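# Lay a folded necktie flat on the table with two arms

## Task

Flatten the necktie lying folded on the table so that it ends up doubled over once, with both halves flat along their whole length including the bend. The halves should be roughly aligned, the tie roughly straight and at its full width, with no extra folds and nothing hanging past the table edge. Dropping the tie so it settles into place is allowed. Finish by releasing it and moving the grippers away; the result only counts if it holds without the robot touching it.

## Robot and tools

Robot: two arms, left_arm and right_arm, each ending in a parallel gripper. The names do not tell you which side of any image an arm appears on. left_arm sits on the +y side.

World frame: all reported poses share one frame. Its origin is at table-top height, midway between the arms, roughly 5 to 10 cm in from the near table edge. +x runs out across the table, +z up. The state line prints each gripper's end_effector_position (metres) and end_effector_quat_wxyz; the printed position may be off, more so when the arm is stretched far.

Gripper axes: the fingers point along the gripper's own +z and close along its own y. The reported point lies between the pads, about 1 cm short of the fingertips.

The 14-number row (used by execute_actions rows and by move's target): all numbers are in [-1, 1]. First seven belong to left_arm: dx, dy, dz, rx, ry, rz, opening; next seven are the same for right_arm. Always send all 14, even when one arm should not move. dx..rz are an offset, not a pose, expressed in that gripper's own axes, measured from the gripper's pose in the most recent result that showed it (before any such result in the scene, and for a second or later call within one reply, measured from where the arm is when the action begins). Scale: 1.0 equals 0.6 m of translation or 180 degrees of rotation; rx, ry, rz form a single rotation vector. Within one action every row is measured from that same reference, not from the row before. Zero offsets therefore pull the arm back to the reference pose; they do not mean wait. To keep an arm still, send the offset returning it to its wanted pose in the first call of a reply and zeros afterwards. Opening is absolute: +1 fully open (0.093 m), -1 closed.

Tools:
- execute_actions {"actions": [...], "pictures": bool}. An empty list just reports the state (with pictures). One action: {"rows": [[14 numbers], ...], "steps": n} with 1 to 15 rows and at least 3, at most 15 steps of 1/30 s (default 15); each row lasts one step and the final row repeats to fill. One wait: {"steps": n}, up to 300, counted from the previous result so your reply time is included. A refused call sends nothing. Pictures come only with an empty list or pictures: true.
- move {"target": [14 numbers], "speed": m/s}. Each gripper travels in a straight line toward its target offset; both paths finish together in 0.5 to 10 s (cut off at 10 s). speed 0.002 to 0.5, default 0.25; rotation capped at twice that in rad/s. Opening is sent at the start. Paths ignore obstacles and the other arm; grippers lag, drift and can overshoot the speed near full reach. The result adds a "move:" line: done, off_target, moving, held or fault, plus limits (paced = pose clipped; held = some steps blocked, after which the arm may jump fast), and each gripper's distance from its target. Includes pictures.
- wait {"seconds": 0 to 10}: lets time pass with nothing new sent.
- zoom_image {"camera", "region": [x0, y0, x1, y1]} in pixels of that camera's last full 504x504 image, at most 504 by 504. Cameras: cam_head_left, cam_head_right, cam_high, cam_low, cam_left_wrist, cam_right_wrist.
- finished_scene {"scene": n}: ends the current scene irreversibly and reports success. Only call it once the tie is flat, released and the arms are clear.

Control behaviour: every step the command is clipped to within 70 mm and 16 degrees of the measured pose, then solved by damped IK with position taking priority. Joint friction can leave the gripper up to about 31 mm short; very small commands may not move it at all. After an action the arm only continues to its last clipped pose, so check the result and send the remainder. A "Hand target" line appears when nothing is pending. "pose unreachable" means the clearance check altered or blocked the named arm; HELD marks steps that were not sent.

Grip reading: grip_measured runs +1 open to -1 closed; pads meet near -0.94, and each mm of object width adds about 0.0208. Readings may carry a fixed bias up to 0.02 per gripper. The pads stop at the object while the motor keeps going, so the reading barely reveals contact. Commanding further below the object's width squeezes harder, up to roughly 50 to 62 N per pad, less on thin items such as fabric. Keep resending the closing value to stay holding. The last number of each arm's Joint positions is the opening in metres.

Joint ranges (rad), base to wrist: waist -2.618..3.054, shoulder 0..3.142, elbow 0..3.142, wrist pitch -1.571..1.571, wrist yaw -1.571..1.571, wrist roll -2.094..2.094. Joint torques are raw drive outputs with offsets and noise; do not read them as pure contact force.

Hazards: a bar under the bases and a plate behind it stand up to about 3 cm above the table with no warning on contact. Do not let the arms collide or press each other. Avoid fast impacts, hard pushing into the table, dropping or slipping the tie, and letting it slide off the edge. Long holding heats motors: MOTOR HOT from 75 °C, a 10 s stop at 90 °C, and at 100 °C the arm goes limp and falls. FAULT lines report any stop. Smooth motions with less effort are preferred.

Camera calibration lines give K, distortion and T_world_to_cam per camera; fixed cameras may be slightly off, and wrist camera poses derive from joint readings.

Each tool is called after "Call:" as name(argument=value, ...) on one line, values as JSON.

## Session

Call:
execute_actions(actions=[])

Scene clock: 0.00 s of 7800.00 s.
left_arm: end_effector_position=(+0.3701, +0.3130, +0.3990) grip_measured=+0.987 end_effector_quat_wxyz=(+0.716, -0.038, +0.698, +0.001) | right_arm: end_effector_position=(+0.3792, -0.3434, +0.3796) grip_measured=+0.981 end_effector_quat_wxyz=(+0.701, +0.019, +0.713, -0.012)
Joint positions: left_arm=[-0.011  1.044  1.038  0.007 -0.016 -0.011  0.093] | right_arm=[-0.01   1.035  1.049 -0.004  0.012 -0.012  0.092]
Joint velocities: left_arm=[-0.002 -0.007 -0.002 -0.007 -0.037 -0.051  0.   ] | right_arm=[-0.012 -0.007 -0.002  0.022 -0.022  0.007  0.   ]
Joint torques (N m, as the arm reports them, + toward a larger angle): no reading
Motor temperatures (°C, as the motors report them): left_arm=[26 26 25 25 25 24] | right_arm=[25 30 27 28 24 26]
Hand target (left_arm): +0.370, +0.313, +0.399; +0.716, -0.038, +0.698, +0.001
Hand target (right_arm): +0.379, -0.343, +0.380; +0.701, +0.019, +0.713, -0.012

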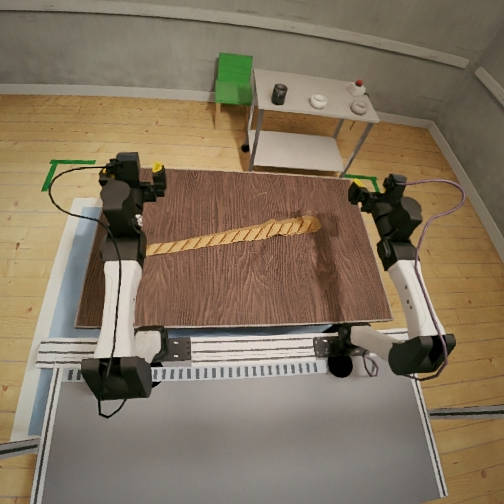

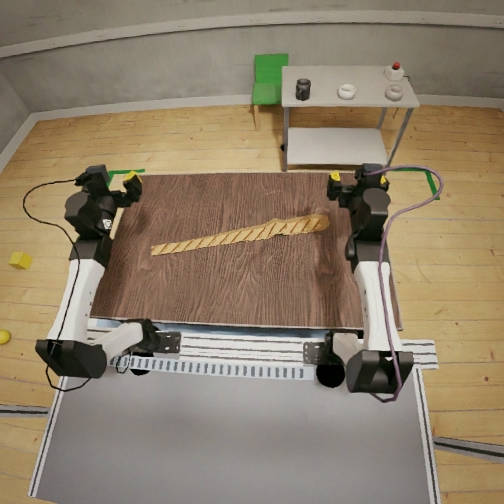

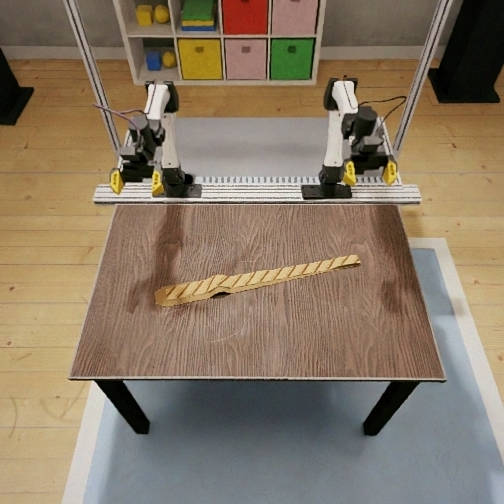

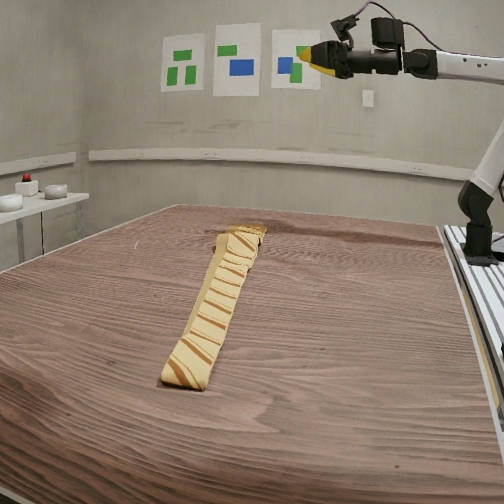

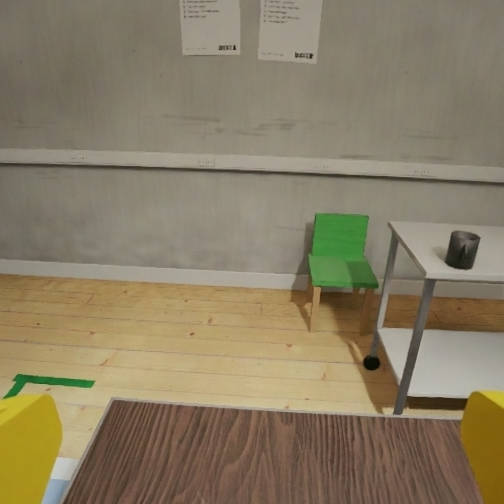

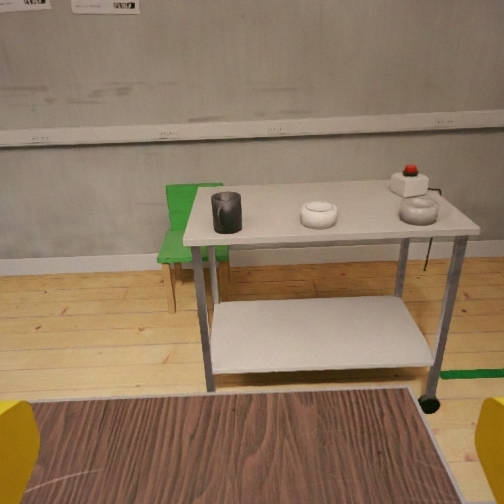

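Call:
zoom_image(camera="cam_high", region=[145, 240, 375, 320])

Call:
zoom_image(camera="cam_high", region=[145, 255, 265, 320])

Call:
zoom_image(camera="cam_low", region=[140, 210, 300, 400])

Call:
zoom_image(camera="cam_head_right", region=[140, 195, 340, 270])

Call:
zoom_image(camera="cam_head_right", region=[245, 200, 340, 255])

Region (145, 240, 375, 320) of cam_high's 504x504 image, scaled by 2.191, with more detail than that image has; it fills the top 175 rows of this view, and the rest is white.

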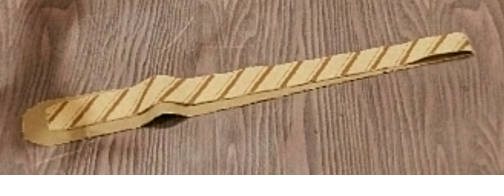

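Region (145, 255, 265, 320) of cam_high's 504x504 image, scaled by 4.200, with more detail than that image has; it fills the top 273 rows of this view, and the rest is white.

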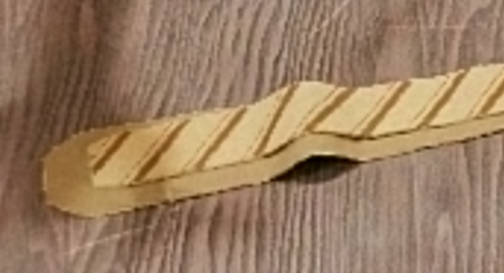

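Region (140, 210, 300, 400) of cam_low's 504x504 image, scaled by 2.653, with more detail than that image has; it fills the left 424 columns of this view, and the rest is white.

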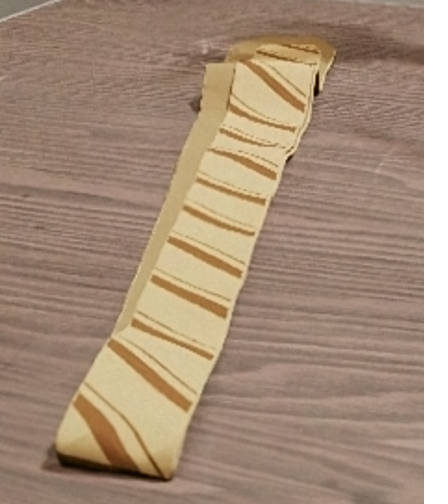

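Region (140, 195, 340, 270) of cam_head_right's 504x504 image, scaled by 2.520, with more detail than that image has; it fills the top 189 rows of this view, and the rest is white.

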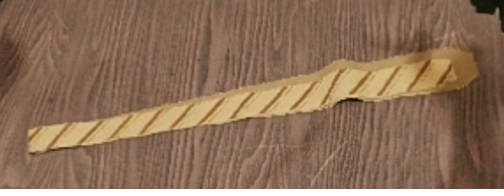

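Region (245, 200, 340, 255) of cam_head_right's 504x504 image, scaled by 5.305, with more detail than that image has; it fills the top 292 rows of this view, and the rest is white.

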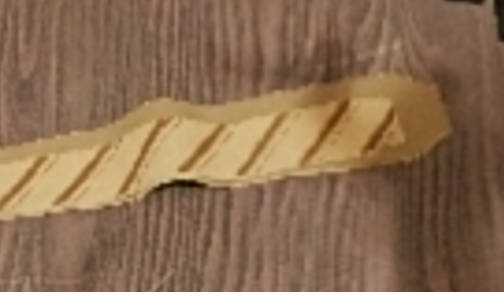

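Call:
move(target=[0.5163,-0.0098,-0.0307,-0.4378,0.3487,-0.4088,-0.92, 0.4967,0.0508,0.1912,-0.0714,0.4089,-0.0598,0.0], speed=0.5)

Scene clock: 6.33 s of 7800.00 s.
left_arm: end_effector_position=(+0.3576, +0.2941, +0.0888) grip_measured=-0.918 end_effector_quat_wxyz=(-0.015, +0.778, -0.628, -0.010) | right_arm: end_effector_position=(+0.4892, -0.3151, +0.0763) grip_measured=+0.003 end_effector_quat_wxyz=(+0.129, -0.114, +0.985, +0.018)
Joint positions: left_arm=[-0.055  1.915  1.556 -1.234 -0.076 -1.789  0.001] | right_arm=[ 0.023  2.178  1.97  -1.083 -0.043 -0.227  0.045]
Joint velocities: left_arm=[ 0.002  0.007 -0.007  0.007 -0.007  0.051  0.001] | right_arm=[ 0.007 -0.002 -0.007  0.007 -0.022 -0.007 -0.001]
Joint torques (N m, as the arm reports them, + toward a larger angle): left_arm=[ 0.49 -9.38  9.01  0.03 -0.04 -0.11] | right_arm=[  1.17 -13.9    8.09   0.71  -0.06  -0.11]
Motor temperatures (°C, as the motors report them): left_arm=[26 26 26 26 25 24] | right_arm=[25 30 28 29 24 26]
Hand target (left_arm): +0.360, +0.294, +0.090; -0.011, +0.782, -0.624, -0.008
Hand target (right_arm): +0.490, -0.310, +0.081; +0.130, -0.124, +0.984, +0.015
Off the commanded pose (left_arm): 0.005 m, 2 deg.
Off the commanded pose (right_arm): 0.004 m, 0 deg.
Kept back: nothing.
After step 90, 0.37 s passed at rest.
move: done
camera_calibration (this result's frames):
cam_left_wrist: T_world_to_cam=[[0.98053, 0.195685, 0.0163529, -0.4091], [0.175435, -0.91038, 0.374741, 0.213216], [0.0882187, -0.364576, -0.926985, 0.236445], [0, 0, 0, 1]] pos_world=[0.342871, 0.360365, 0.14597]
cam_right_wrist: T_world_to_cam=[[0.211188, -0.977351, -0.0135901, -0.410004], [-0.963395, -0.210481, 0.166036, 0.432296], [-0.165136, -0.0219723, -0.986026, 0.231746], [0, 0, 0, 1]] pos_world=[0.541329, -0.304635, 0.151159]

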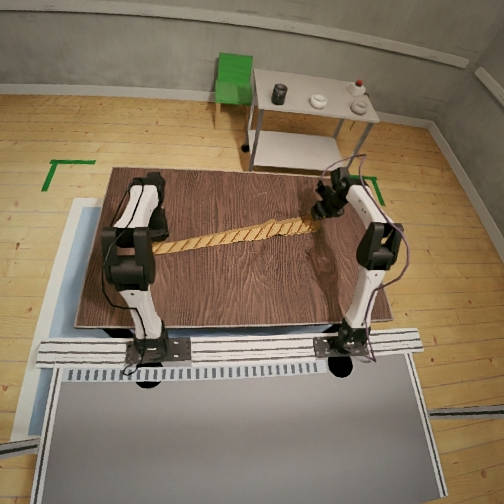

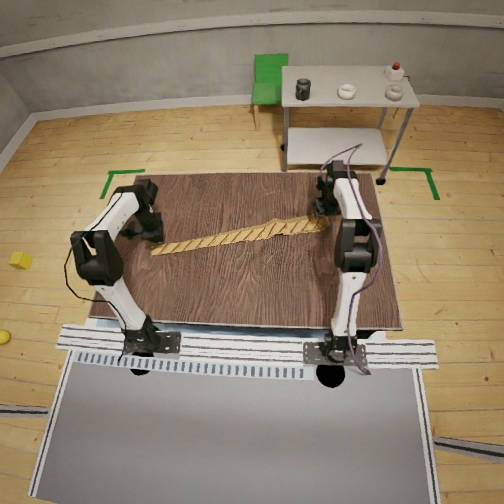

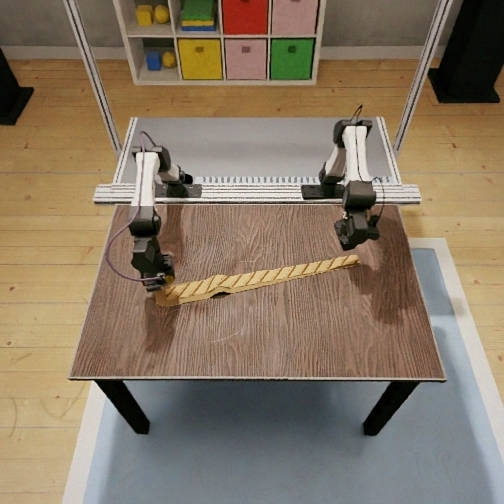

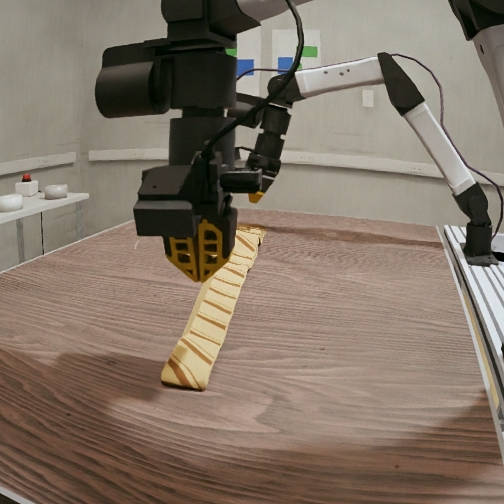

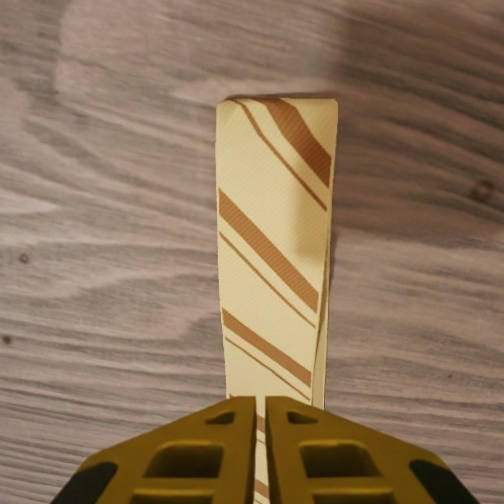

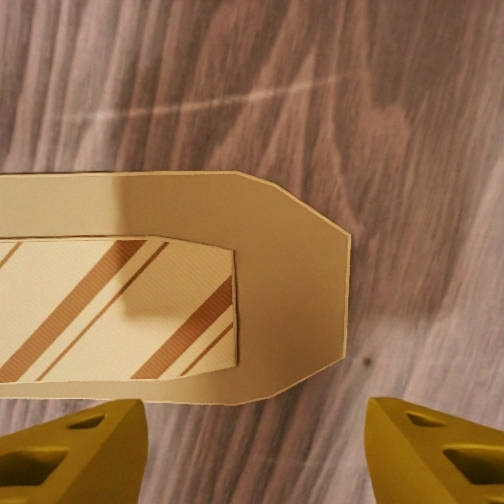

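Call:
move(target=[0.1,-0.01,0.112,0,0,0,-0.92, -0.003,0.004,0.082,-0.008,0,0,0.06], speed=0.2)

Scene clock: 8.43 s of 7800.00 s.
left_arm: end_effector_position=(+0.3750, +0.2416, +0.0251) grip_measured=-0.918 end_effector_quat_wxyz=(-0.014, +0.778, -0.628, -0.011) | right_arm: end_effector_position=(+0.5022, -0.3124, +0.0302) grip_measured=+0.057 end_effector_quat_wxyz=(+0.124, -0.115, +0.985, +0.023)
Joint positions: left_arm=[-0.187  2.05   1.479 -1.034 -0.072 -1.921  0.001] | right_arm=[ 0.023  2.263  1.93  -0.969 -0.052 -0.227  0.048]
Joint velocities: left_arm=[-0.002  0.027 -0.012 -0.022 -0.007  0.022  0.001] | right_arm=[-0.017 -0.002  0.002 -0.007  0.007  0.037 -0.   ]
Joint torques (N m, as the arm reports them, + toward a larger angle): left_arm=[ -0.43 -10.68   6.24   0.28  -0.08  -0.11] | right_arm=[  0.32 -14.85   5.96   0.88  -0.31  -0.03]
Motor temperatures (°C, as the motors report them): left_arm=[26 27 27 26 25 24] | right_arm=[25 31 28 29 24 26]
Hand target (left_arm): +0.376, +0.238, +0.021; -0.015, +0.778, -0.628, -0.009
Hand target (right_arm): +0.503, -0.309, +0.029; +0.128, -0.116, +0.985, +0.030
Off the commanded pose (left_arm): 0.006 m, 0 deg.
Off the commanded pose (right_arm): 0.003 m, 1 deg.
Kept back: nothing.
move: done
camera_calibration (this result's frames):
cam_left_wrist: T_world_to_cam=[[0.980571, 0.195655, 0.0141548, -0.414806], [0.176289, -0.910561, 0.3739, 0.185977], [0.0860443, -0.36414, -0.927361, 0.157468], [0, 0, 0, 1]] pos_world=[0.360412, 0.307843, 0.0823648]
cam_right_wrist: T_world_to_cam=[[0.2135, -0.976625, -0.024948, -0.411369], [-0.960968, -0.214539, 0.17468, 0.450281], [-0.175949, -0.0133198, -0.984309, 0.19656], [0, 0, 0, 1]] pos_world=[0.555118, -0.302532, 0.104558]

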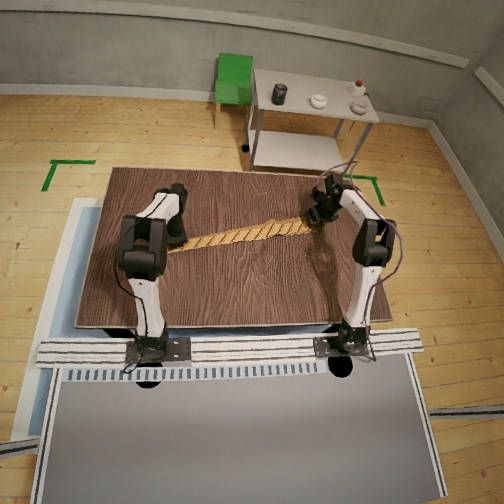

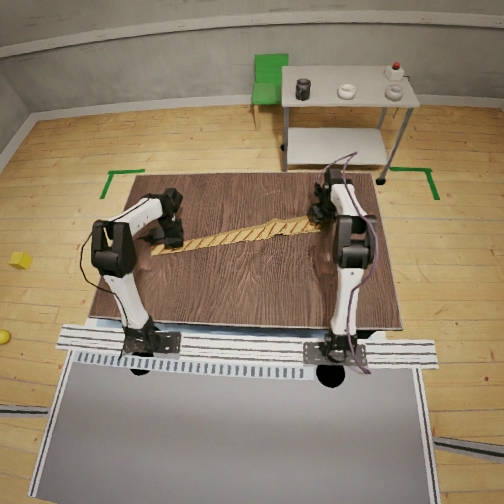

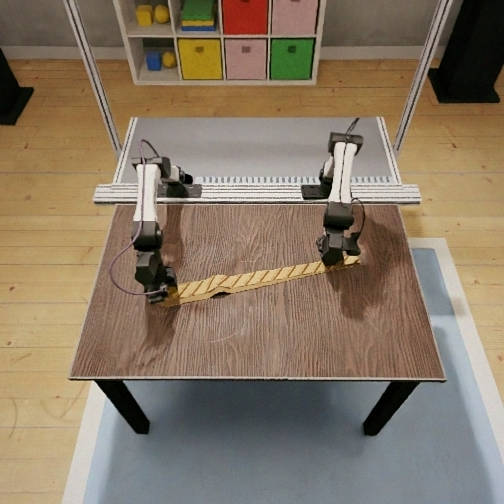

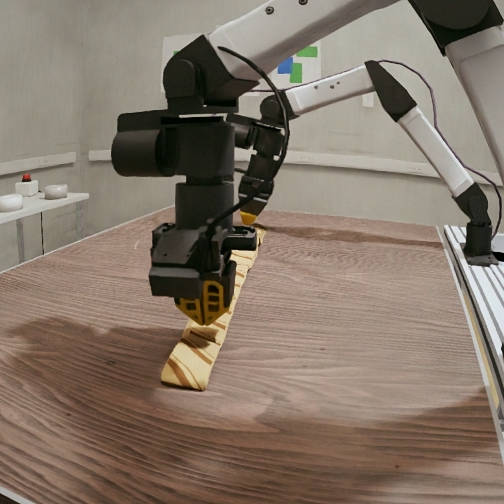

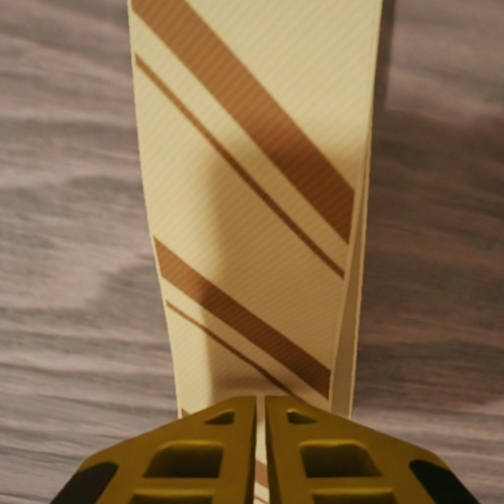

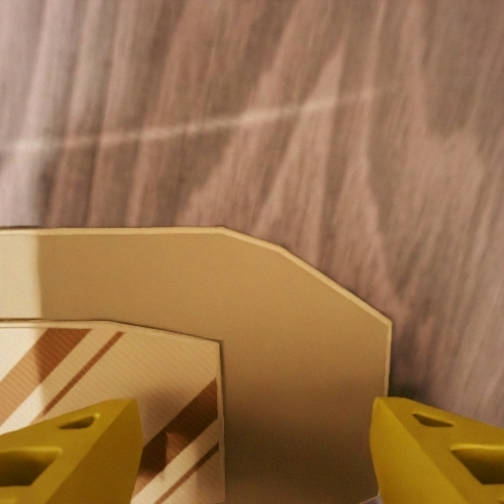

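Call:
execute_actions(actions=[{"rows":[[0,0,0.008,0,0,0,-0.92, 0,0,0.002,0,0,0,-0.19],[0,0,0.012,0,0,0,-0.92, 0,0,0.002,0,0,0,-0.19],[0,0,0.016,0,0,0,-0.92, 0.001,0,0.005,0,0,0,-0.19],[0,0,0.020,0,0,0,-0.92, 0.002,0,0.009,0,0,0,-0.19],[0,0,0.024,0,0,0,-0.92, 0.003,0,0.013,0,0,0,-0.19],[0,0,0.028,0,0,0,-0.92, 0.004,0,0.017,0,0,0,-0.19],[0,0,0.032,0,0,0,-0.92, 0.005,0,0.021,0,0,0,-0.19],[0,0,0.036,0,0,0,-0.92, 0.006,0,0.025,0,0,0,-0.19],[0,0,0.040,0,0,0,-0.92, 0.007,0,0.029,0,0,0,-0.19],[0,0,0.043,0,0,0,-0.92, 0.008,0,0.033,0,0,0,-0.19],[0,0,0.046,0,0,0,-0.92, 0.009,0,0.036,0,0,0,-0.19],[0,0,0.046,0,0,0,-0.92, 0.010,0,0.039,0,0,0,-0.19]],"steps":15}])

Call:
execute_actions(actions=[{"steps":8}], pictures=true)

Scene clock: 9.17 s of 7800.00 s.
left_arm: end_effector_position=(+0.3741, +0.2414, +0.0148) grip_measured=-0.918 end_effector_quat_wxyz=(-0.015, +0.779, -0.627, -0.009) | right_arm: end_effector_position=(+0.5042, -0.3122, +0.0231) grip_measured=-0.187 end_effector_quat_wxyz=(+0.130, -0.115, +0.984, +0.023)
Joint positions: left_arm=[-0.187  2.055  1.443 -0.988 -0.072 -1.922  0.001] | right_arm=[ 0.023  2.263  1.898 -0.924 -0.053 -0.227  0.036]
Joint velocities: left_arm=[-0.022  0.012 -0.007 -0.007 -0.007 -0.051  0.   ] | right_arm=[-0.012 -0.002 -0.061  0.139  0.022  0.007  0.001]
Joint torques (N m, as the arm reports them, + toward a larger angle): left_arm=[ 0.58 -8.79  4.38  0.63 -0.1   0.03] | right_arm=[  0.1  -13.22   4.23   0.99  -0.15  -0.05]
Motor temperatures (°C, as the motors report them): left_arm=[26 27 27 26 25 24] | right_arm=[25 32 28 29 24 26]
Steps of this call (steps 1 to 10: nothing new was sent; steps 11 to 22: the first 12 steps of this action). Readings (end_effector_position):
11: left_arm (+0.3752, +0.2416, +0.0251) | right_arm (+0.5024, -0.3123, +0.0302)
12: left_arm (+0.3754, +0.2416, +0.0251) | right_arm (+0.5024, -0.3123, +0.0302)
14: left_arm (+0.3759, +0.2415, +0.0242) | right_arm (+0.5026, -0.3123, +0.0303)
18: left_arm (+0.3740, +0.2415, +0.0185) | right_arm (+0.5039, -0.3123, +0.0275)
22: the state above

Scene clock: 9.43 s of 7800.00 s.
left_arm: end_effector_position=(+0.3741, +0.2414, +0.0148) grip_measured=-0.918 end_effector_quat_wxyz=(-0.015, +0.779, -0.627, -0.008) | right_arm: end_effector_position=(+0.5045, -0.3122, +0.0228) grip_measured=-0.187 end_effector_quat_wxyz=(+0.131, -0.115, +0.984, +0.023)
Joint positions: left_arm=[-0.187  2.055  1.443 -0.988 -0.072 -1.922  0.001] | right_arm=[ 0.023  2.263  1.896 -0.921 -0.053 -0.227  0.036]
Joint velocities: left_arm=[-0.002 -0.007 -0.022 -0.037 -0.066  0.037  0.   ] | right_arm=[-0.007 -0.002 -0.017  0.022 -0.007  0.037  0.   ]
Joint torques (N m, as the arm reports them, + toward a larger angle): left_arm=[ 0.6  -8.72  4.32  0.61 -0.1   0.01] | right_arm=[  0.05 -13.24   4.14   1.14  -0.15  -0.05]
Motor temperatures (°C, as the motors report them): left_arm=[26 27 27 26 25 24] | right_arm=[25 32 28 29 24 26]
Hand target (left_arm): +0.374, +0.242, -0.002; -0.014, +0.778, -0.628, -0.011
Hand target (right_arm): +0.502, -0.312, +0.006; +0.124, -0.115, +0.985, +0.023
Off the commanded pose (left_arm): 0.017 m, 0 deg.
Off the commanded pose (right_arm): 0.017 m, 1 deg.
Kept back: nothing.
Steps of this call (steps 1 to 3: the last 3 steps of your previous action; steps 4 to 8: nothing new was sent). Readings (end_effector_position):
1: left_arm (+0.3741, +0.2414, +0.0148) | right_arm (+0.5042, -0.3122, +0.0228)
2: left_arm (+0.3741, +0.2414, +0.0148) | right_arm (+0.5043, -0.3122, +0.0227)
4: left_arm (+0.3741, +0.2414, +0.0148) | right_arm (+0.5045, -0.3122, +0.0228)
8: the state above
camera_calibration (this result's frames):
cam_left_wrist: T_world_to_cam=[[0.980218, 0.196984, 0.0192339, -0.414065], [0.175515, -0.910051, 0.375503, 0.189876], [0.0914719, -0.364699, -0.926622, 0.145947], [0, 0, 0, 1]] pos_world=[0.359198, 0.307588, 0.0719028]
cam_right_wrist: T_world_to_cam=[[0.213617, -0.976664, -0.0222351, -0.411942], [-0.963448, -0.214383, 0.160649, 0.455419], [-0.161667, -0.0128951, -0.986761, 0.18264], [0, 0, 0, 1]] pos_world=[0.556297, -0.30234, 0.0979003]

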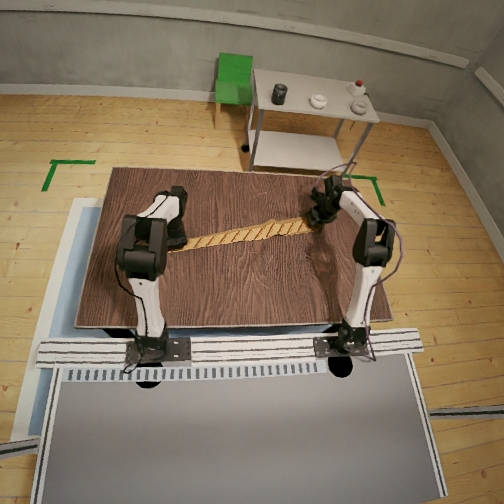

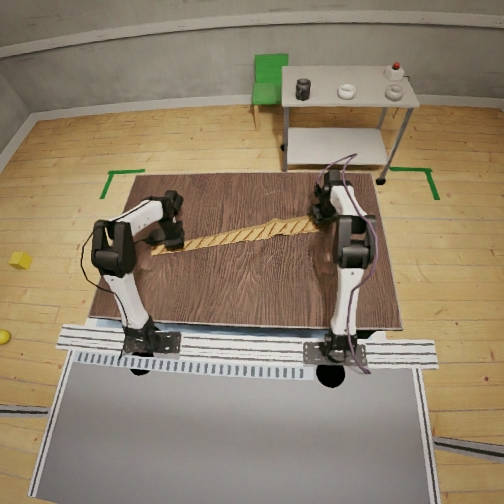

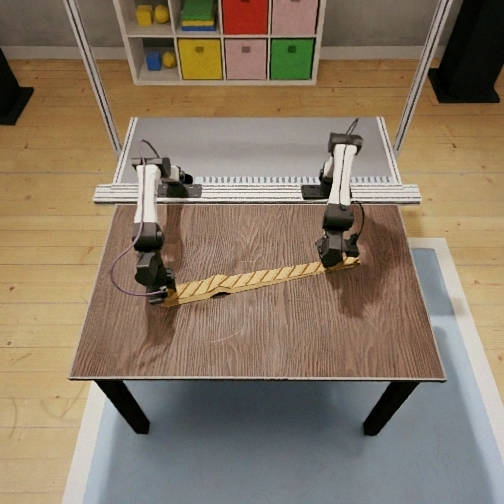

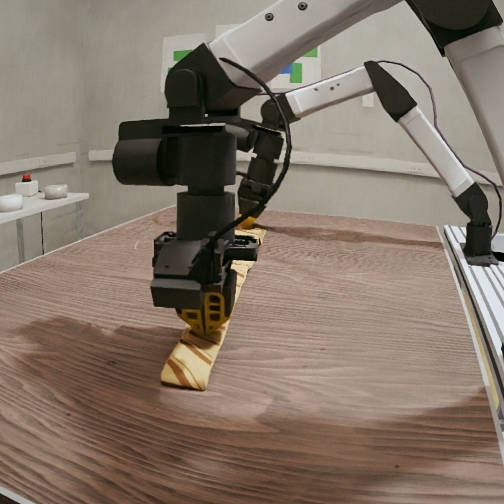

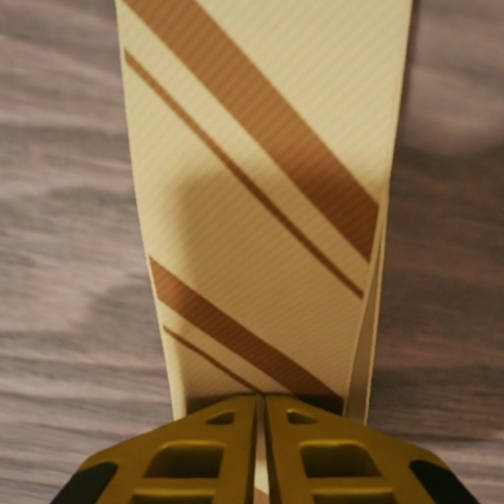

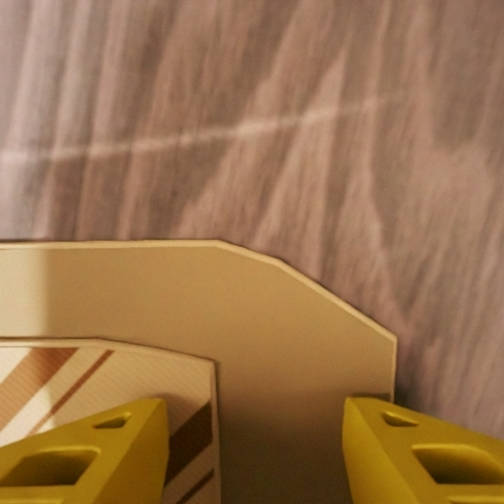

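Call:
execute_actions(actions=[{"rows":[[0,0,0.028,0,0,0,-0.92, 0.008,-0.008,0.027,-0.005,0,0,-0.19],[0,0,0.028,0,0,0,-0.92, 0.008,-0.012,0.027,-0.008,0,0,-0.19],[0,0,0.028,0,0,0,-0.92, 0.008,-0.016,0.027,-0.01,0,0,-0.19],[0,0,0.028,0,0,0,-0.92, 0.008,-0.020,0.027,-0.01,0,0,-0.19],[0,0,0.028,0,0,0,-0.92, 0.008,-0.023,0.027,-0.01,0,0,-0.19],[0,0,0.028,0,0,0,-0.92, 0.008,-0.026,0.027,-0.01,0,0,-0.19],[0,0,0.028,0,0,0,-0.92, 0.008,-0.029,0.027,-0.01,0,0,-0.19],[0,0,0.028,0,0,0,-0.92, 0.008,-0.032,0.027,-0.01,0,0,-0.19],[0,0,0.028,0,0,0,-0.92, 0.008,-0.035,0.027,-0.01,0,0,-0.19],[0,0,0.028,0,0,0,-0.92, 0.008,-0.038,0.027,-0.01,0,0,-0.19],[0,0,0.028,0,0,0,-0.92, 0.008,-0.041,0.027,-0.01,0,0,-0.19],[0,0,0.028,0,0,0,-0.92, 0.008,-0.044,0.027,-0.01,0,0,-0.19]],"steps":15}])

Call:
execute_actions(actions=[{"steps":8}], pictures=true)

Scene clock: 10.17 s of 7800.00 s.
left_arm: end_effector_position=(+0.3742, +0.2413, +0.0148) grip_measured=-0.918 end_effector_quat_wxyz=(-0.015, +0.779, -0.627, -0.008) | right_arm: end_effector_position=(+0.5098, -0.3237, +0.0235) grip_measured=-0.187 end_effector_quat_wxyz=(+0.145, -0.119, +0.981, +0.045)
Joint positions: left_arm=[-0.187  2.055  1.443 -0.988 -0.072 -1.922  0.001] | right_arm=[-0.02   2.268  1.901 -0.903 -0.113 -0.269  0.036]
Joint velocities: left_arm=[ 0.007  0.002 -0.012  0.007 -0.051  0.022  0.   ] | right_arm=[-0.081  0.076  0.071 -0.051 -0.081 -0.11   0.   ]
Joint torques (N m, as the arm reports them, + toward a larger angle): left_arm=[ 0.49 -9.34  3.57  0.68 -0.1  -0.01] | right_arm=[ -1.42 -11.34   6.83   0.88   0.04  -0.12]
Motor temperatures (°C, as the motors report them): left_arm=[26 27 27 26 25 24] | right_arm=[25 32 28 29 24 26]
Steps of this call (steps 1 to 10: nothing new was sent; steps 11 to 22: the first 12 steps of this action). Readings (end_effector_position):
11: left_arm (+0.3742, +0.2413, +0.0148) | right_arm (+0.5046, -0.3122, +0.0228)
12: left_arm (+0.3742, +0.2413, +0.0148) | right_arm (+0.5047, -0.3124, +0.0229)
14: left_arm (+0.3742, +0.2413, +0.0148) | right_arm (+0.5050, -0.3136, +0.0231)
18: left_arm (+0.3742, +0.2413, +0.0148) | right_arm (+0.5077, -0.3189, +0.0235)
22: the state above

Scene clock: 10.43 s of 7800.00 s.
left_arm: end_effector_position=(+0.3742, +0.2413, +0.0148) grip_measured=-0.918 end_effector_quat_wxyz=(-0.015, +0.779, -0.627, -0.008) | right_arm: end_effector_position=(+0.5113, -0.3261, +0.0235) grip_measured=-0.187 end_effector_quat_wxyz=(+0.147, -0.122, +0.981, +0.047)
Joint positions: left_arm=[-0.187  2.055  1.443 -0.988 -0.072 -1.922  0.001] | right_arm=[-0.027  2.272  1.908 -0.903 -0.122 -0.281  0.036]
Joint velocities: left_arm=[ 0.017 -0.012  0.002  0.051  0.051  0.066 -0.002] | right_arm=[-0.012  0.012 -0.012 -0.007 -0.037 -0.11   0.   ]
Joint torques (N m, as the arm reports them, + toward a larger angle): left_arm=[ 0.48 -9.36  3.56  0.67 -0.1  -0.01] | right_arm=[ -1.29 -11.37   6.92   0.86   0.04  -0.14]
Motor temperatures (°C, as the motors report them): left_arm=[26 27 27 26 25 24] | right_arm=[25 32 28 29 24 26]
Hand target (left_arm): +0.373, +0.242, -0.001; -0.015, +0.779, -0.627, -0.009
Hand target (right_arm): +0.509, -0.337, +0.005; +0.129, -0.117, +0.984, +0.038
Off the commanded pose (left_arm): 0.017 m, 0 deg.
Off the commanded pose (right_arm): 0.021 m, 2 deg.
Kept back: nothing.
Steps of this call (steps 1 to 3: the last 3 steps of your previous action; steps 4 to 8: nothing new was sent). Readings (end_effector_position):
1: left_arm (+0.3742, +0.2413, +0.0148) | right_arm (+0.5104, -0.3249, +0.0234)
2: left_arm (+0.3742, +0.2413, +0.0148) | right_arm (+0.5109, -0.3257, +0.0234)
4: left_arm (+0.3742, +0.2413, +0.0148) | right_arm (+0.5113, -0.3262, +0.0235)
8: the state above
camera_calibration (this result's frames):
cam_left_wrist: T_world_to_cam=[[0.980208, 0.196999, 0.0195938, -0.414157], [0.175386, -0.910029, 0.375616, 0.18989], [0.0918271, -0.364745, -0.926568, 0.145812], [0, 0, 0, 1]] pos_world=[0.359266, 0.307578, 0.0718939]
cam_right_wrist: T_world_to_cam=[[0.233911, -0.970073, -0.065147, -0.434212], [-0.962745, -0.240452, 0.123715, 0.450879], [-0.135677, 0.0337817, -0.990177, 0.186309], [0, 0, 0, 1]] pos_world=[0.560926, -0.319096, 0.100411]

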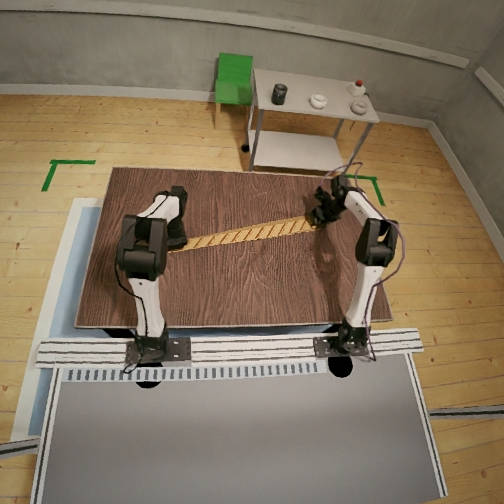

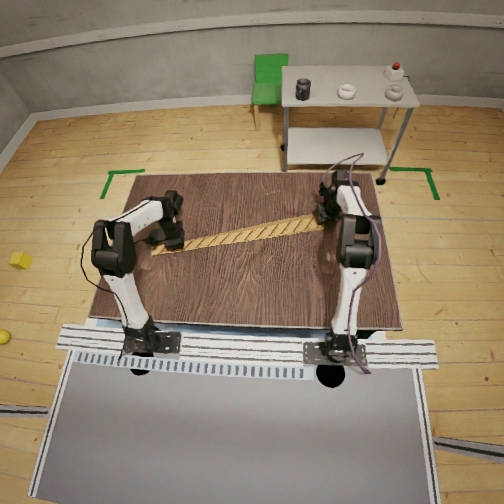

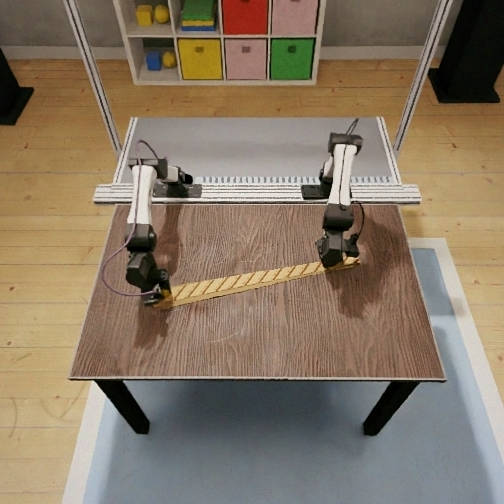

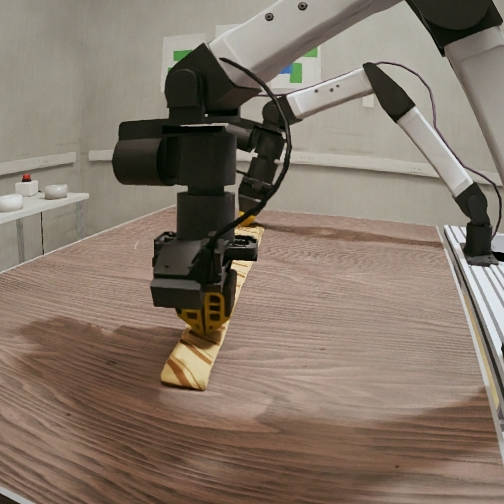

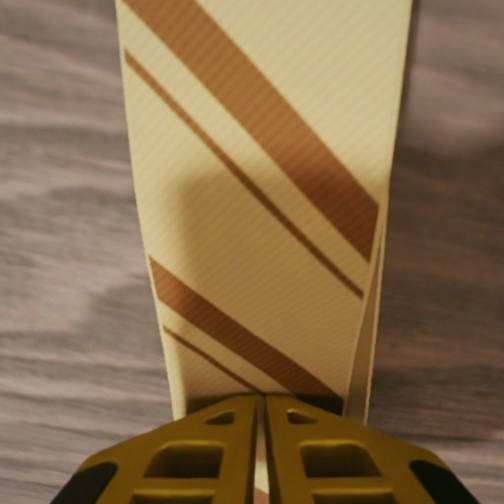

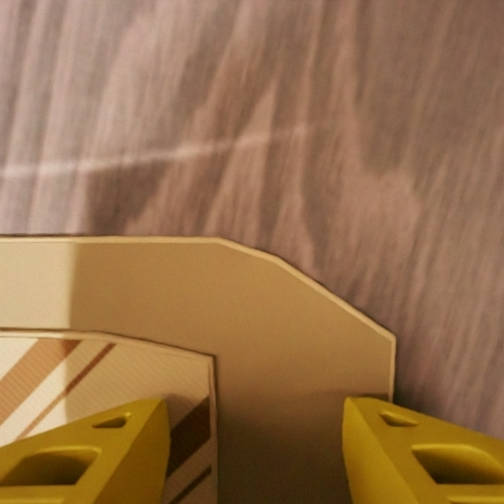

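Call:
zoom_image(camera="cam_high", region=[145, 255, 285, 320])

Region (145, 255, 285, 320) of cam_high's 504x504 image, scaled by 3.600, with more detail than that image has; it fills the top 234 rows of this view, and the rest is white.

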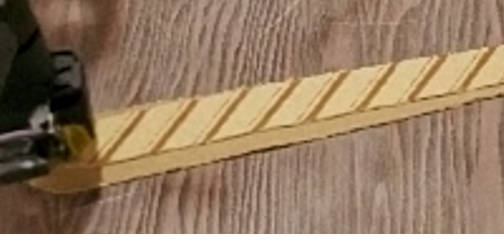

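Call:
execute_actions(actions=[{"rows":[[0,0,0.028,0,0,0,-0.92, 0.012,-0.022,0.027,0.004,0.008,0,-0.19],[0,0,0.028,0,0,0,-0.92, 0.012,-0.025,0.027,0.004,0.008,0,-0.19],[0,0,0.028,0,0,0,-0.92, 0.012,-0.028,0.027,0.004,0.008,0,-0.19],[0,0,0.028,0,0,0,-0.92, 0.012,-0.030,0.027,0.004,0.008,0,-0.19],[0,0,0.028,0,0,0,-0.92, 0.012,-0.030,0.027,0.004,0.008,0,-0.19],[0,0,0.028,0,0,0,-0.92, 0.012,-0.030,0.027,0.004,0.008,0,-0.19],[0,0,0.028,0,0,0,-0.92, 0.012,-0.026,0.027,0.006,0.008,0,-0.19],[0,0,0.020,0,0,0,-0.92, 0.012,-0.022,0.027,0.008,0.008,0,-0.19],[0,0,0.008,0,0,0,-0.92, 0.012,-0.020,0.027,0.010,0.008,0,-0.19],[0,0,-0.005,0,0,0,-0.92, 0.012,-0.020,0.027,0.010,0.008,0,-0.19],[0,0,-0.018,0,0,0,-0.92, 0.012,-0.020,0.027,0.010,0.008,0,-0.19],[-0.005,0,-0.030,0,0,0,-0.92, 0.012,-0.020,0.027,0.010,0.008,0,-0.19],[-0.012,0,-0.042,0,0,0,-0.92, 0.012,-0.020,0.027,0.010,0.008,0,-0.19],[-0.02,0,-0.054,0,0,0,-0.92, 0.012,-0.020,0.027,0.010,0.008,0,-0.19],[-0.03,0,-0.064,0,0,0,-0.92, 0.012,-0.020,0.027,0.010,0.008,0,-0.19]],"steps":15}])

Call:
execute_actions(actions=[{"steps":8}])

Scene clock: 11.33 s of 7800.00 s.
left_arm: end_effector_position=(+0.3733, +0.2416, +0.0172) grip_measured=-0.918 end_effector_quat_wxyz=(-0.014, +0.779, -0.627, -0.010) | right_arm: end_effector_position=(+0.5129, -0.3285, +0.0235) grip_measured=-0.187 end_effector_quat_wxyz=(+0.150, -0.126, +0.979, +0.050)
Joint positions: left_arm=[-0.187  2.052  1.449 -1.001 -0.072 -1.922  0.001] | right_arm=[-0.035  2.276  1.914 -0.901 -0.133 -0.297  0.036]
Joint velocities: left_arm=[-0.002  0.017  0.139 -0.286  0.022 -0.081 -0.001] | right_arm=[ 0.002 -0.007  0.002  0.007 -0.022 -0.081 -0.   ]
Joint torques (N m, as the arm reports them, + toward a larger angle): left_arm=[  0.65 -13.02   8.95   0.02  -0.1    0.01] | right_arm=[ -0.14 -12.34   5.65   1.01   0.22  -0.03]
Motor temperatures (°C, as the motors report them): left_arm=[26 27 27 26 25 24] | right_arm=[25 32 29 29 24 26]
Steps of this call (steps 1 to 15: nothing new was sent; steps 16 to 27: the first 12 steps of this action). Readings (end_effector_position):
16: left_arm (+0.3742, +0.2413, +0.0148) | right_arm (+0.5113, -0.3260, +0.0235)
17: left_arm (+0.3742, +0.2413, +0.0148) | right_arm (+0.5113, -0.3262, +0.0235)
19: left_arm (+0.3742, +0.2413, +0.0148) | right_arm (+0.5115, -0.3270, +0.0235)
23: left_arm (+0.3742, +0.2413, +0.0148) | right_arm (+0.5127, -0.3283, +0.0235)
27: the state above

Scene clock: 11.60 s of 7800.00 s.
left_arm: end_effector_position=(+0.3735, +0.2569, +0.0481) grip_measured=-0.918 end_effector_quat_wxyz=(-0.020, +0.784, -0.621, -0.000) | right_arm: end_effector_position=(+0.5140, -0.3293, +0.0237) grip_measured=-0.187 end_effector_quat_wxyz=(+0.152, -0.126, +0.979, +0.048)
Joint positions: left_arm=[-0.149  1.992  1.492 -1.078 -0.073 -1.9    0.001] | right_arm=[-0.035  2.276  1.914 -0.896 -0.128 -0.297  0.036]
Joint velocities: left_arm=[ 0.056 -0.09   0.046 -0.11   0.037  0.022 -0.   ] | right_arm=[-0.012  0.002 -0.007 -0.037  0.051 -0.022 -0.001]
Joint torques (N m, as the arm reports them, + toward a larger angle): left_arm=[  0.08 -10.35   8.2    0.    -0.09   0.04] | right_arm=[ -0.16 -12.33   5.63   1.     0.21  -0.03]
Motor temperatures (°C, as the motors report them): left_arm=[26 27 27 26 25 24] | right_arm=[25 33 29 29 24 26]
Hand target (left_arm): +0.370, +0.258, +0.051; -0.016, +0.779, -0.627, -0.008
Hand target (right_arm): +0.511, -0.337, +0.006; +0.136, -0.120, +0.983, +0.031
Off the commanded pose (left_arm): 0.007 m, 1 deg.
Off the commanded pose (right_arm): 0.020 m, 3 deg.
Kept back: nothing.
Steps of this call (steps 1 to 3: the last 3 steps of your previous action; steps 4 to 8: nothing new was sent). Readings (end_effector_position):
1: left_arm (+0.3725, +0.2422, +0.0191) | right_arm (+0.5134, -0.3287, +0.0237)
2: left_arm (+0.3718, +0.2432, +0.0224) | right_arm (+0.5137, -0.3289, +0.0237)
4: left_arm (+0.3715, +0.2481, +0.0324) | right_arm (+0.5138, -0.3291, +0.0238)
8: the state above

Call:
execute_actions(actions=[{"rows":[[-0.01,0,-0.005,0,0,0,-0.92, 0.016,-0.018,0.025,0.014,0.01,0,-0.19],[-0.016,0,-0.005,0,0,0,-0.92, 0.016,-0.020,0.025,0.014,0.01,0,-0.19],[-0.022,0,-0.005,0,0,0,-0.92, 0.016,-0.022,0.025,0.014,0.01,0,-0.23],[-0.028,0,-0.005,0,0,0,-0.92, 0.016,-0.024,0.025,0.014,0.01,0,-0.27],[-0.034,0,-0.005,0,0,0,-0.92, 0.016,-0.026,0.025,0.014,0.01,0,-0.31],[-0.04,0,-0.005,0,0,0,-0.92, 0.016,-0.028,0.025,0.014,0.01,0,-0.35],[-0.046,0,-0.005,0,0,0,-0.92, 0.016,-0.030,0.025,0.014,0.01,0,-0.39],[-0.052,0,-0.005,0,0,0,-0.92, 0.016,-0.032,0.025,0.014,0.01,0,-0.43]],"steps":11}])

Call:
execute_actions(actions=[{"steps":8}], pictures=true)

Scene clock: 12.20 s of 7800.00 s.
left_arm: end_effector_position=(+0.3679, +0.2784, +0.0499) grip_measured=-0.918 end_effector_quat_wxyz=(-0.016, +0.788, -0.615, -0.007) | right_arm: end_effector_position=(+0.5159, -0.3343, +0.0240) grip_measured=-0.410 end_effector_quat_wxyz=(+0.155, -0.126, +0.979, +0.040)
Joint positions: left_arm=[-0.092  1.976  1.481 -1.094 -0.074 -1.858  0.001] | right_arm=[-0.04   2.276  1.914 -0.888 -0.115 -0.304  0.026]
Joint velocities: left_arm=[ 0.33  -0.144 -0.134 -0.037 -0.051  0.183 -0.001] | right_arm=[-0.095 -0.012 -0.012  0.081  0.037 -0.037 -0.035]
Joint torques (N m, as the arm reports them, + toward a larger angle): left_arm=[  0.47 -11.72   5.79   0.28  -0.12   0.02] | right_arm=[ -1.07 -11.9    6.33   0.93   0.16  -0.11]
Motor temperatures (°C, as the motors report them): left_arm=[26 28 27 26 25 24] | right_arm=[25 33 29 29 24 26]
Steps of this call (steps 1 to 10: nothing new was sent; steps 11 to 18: the first 8 steps of this action). Readings (end_effector_position):
11: left_arm (+0.3695, +0.2581, +0.0488) | right_arm (+0.5144, -0.3297, +0.0238)
12: left_arm (+0.3696, +0.2590, +0.0488) | right_arm (+0.5147, -0.3300, +0.0238)
14: left_arm (+0.3698, +0.2630, +0.0486) | right_arm (+0.5150, -0.3306, +0.0239)
18: the state above

Scene clock: 12.47 s of 7800.00 s.
left_arm: end_effector_position=(+0.3671, +0.2886, +0.0519) grip_measured=-0.918 end_effector_quat_wxyz=(-0.017, +0.789, -0.615, -0.005) | right_arm: end_effector_position=(+0.5166, -0.3365, +0.0237) grip_measured=-0.427 end_effector_quat_wxyz=(+0.156, -0.127, +0.979, +0.039)
Joint positions: left_arm=[-0.065  1.966  1.476 -1.094 -0.074 -1.832  0.001] | right_arm=[-0.044  2.278  1.914 -0.884 -0.115 -0.31   0.025]
Joint velocities: left_arm=[-0.002  0.007 -0.002 -0.037 -0.051  0.007  0.   ] | right_arm=[ 0.002 -0.017 -0.002 -0.022 -0.11  -0.051 -0.001]
Joint torques (N m, as the arm reports them, + toward a larger angle): left_arm=[  0.05 -11.5    5.78   0.31  -0.11   0.03] | right_arm=[ -1.01 -11.99   6.39   0.95   0.15  -0.13]
Motor temperatures (°C, as the motors report them): left_arm=[26 28 27 26 25 24] | right_arm=[25 33 29 29 24 26]
Hand target (left_arm): +0.366, +0.287, +0.051; -0.020, +0.784, -0.621, -0.002
Hand target (right_arm): +0.514, -0.348, +0.006; +0.139, -0.124, +0.982, +0.024
Off the commanded pose (left_arm): 0.002 m, 1 deg.
Off the commanded pose (right_arm): 0.022 m, 3 deg.
Kept back: nothing.
Steps of this call (steps 1 to 3: the last 3 steps of your previous action; steps 4 to 8: nothing new was sent). Readings (end_effector_position):
1: left_arm (+0.3673, +0.2823, +0.0504) | right_arm (+0.5161, -0.3353, +0.0240)
2: left_arm (+0.3671, +0.2854, +0.0511) | right_arm (+0.5162, -0.3361, +0.0239)
4: left_arm (+0.3670, +0.2884, +0.0518) | right_arm (+0.5166, -0.3365, +0.0237)
8: the state above
camera_calibration (this result's frames):
cam_left_wrist: T_world_to_cam=[[0.97328, 0.228099, 0.0263918, -0.423942], [0.201487, -0.903496, 0.378283, 0.208577], [0.110131, -0.362858, -0.925314, 0.190788], [0, 0, 0, 1]] pos_world=[0.349578, 0.354379, 0.108827]
cam_right_wrist: T_world_to_cam=[[0.242773, -0.969052, -0.0447138, -0.450236], [-0.963332, -0.246256, 0.106534, 0.45221], [-0.114248, 0.0172107, -0.993303, 0.171009], [0, 0, 0, 1]] pos_world=[0.564471, -0.327886, 0.101556]

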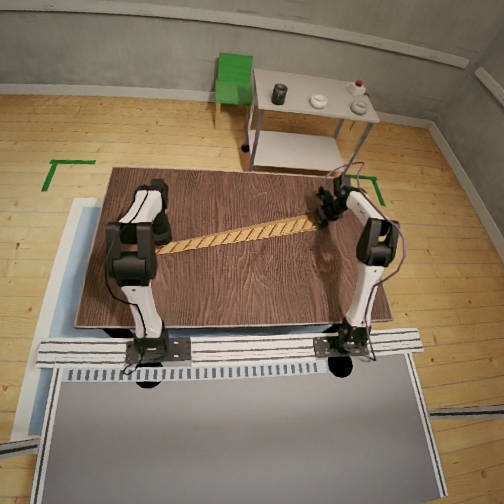

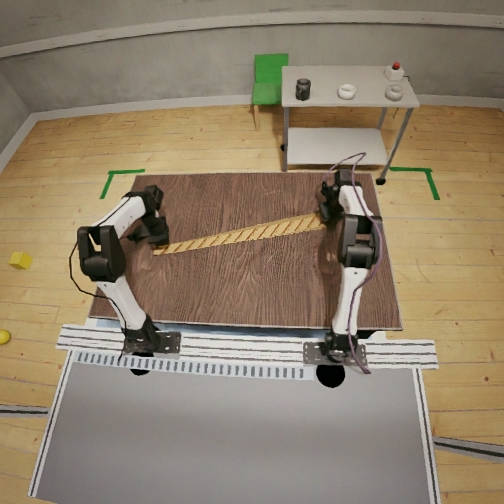

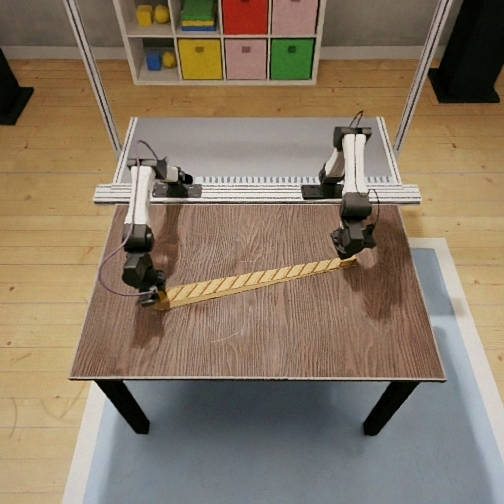

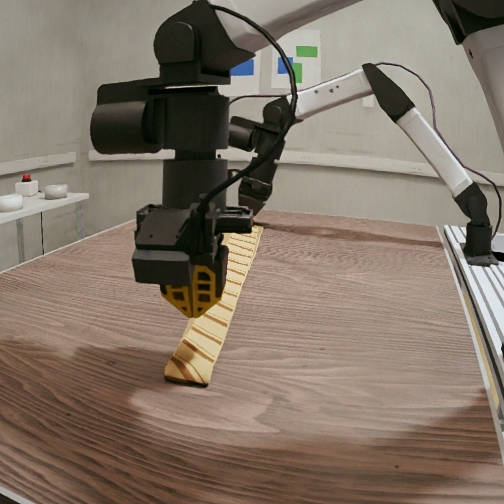

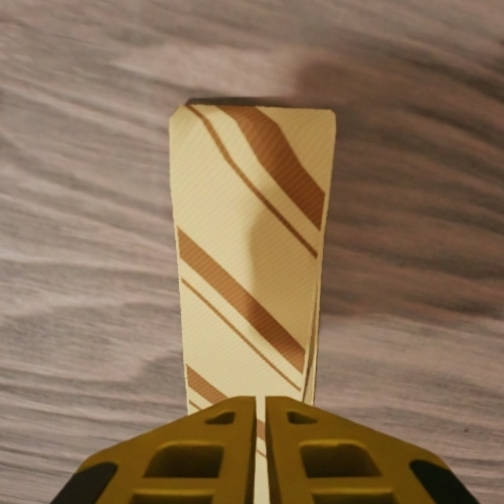

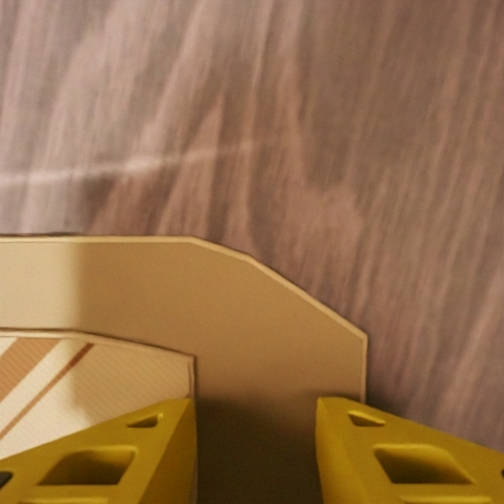

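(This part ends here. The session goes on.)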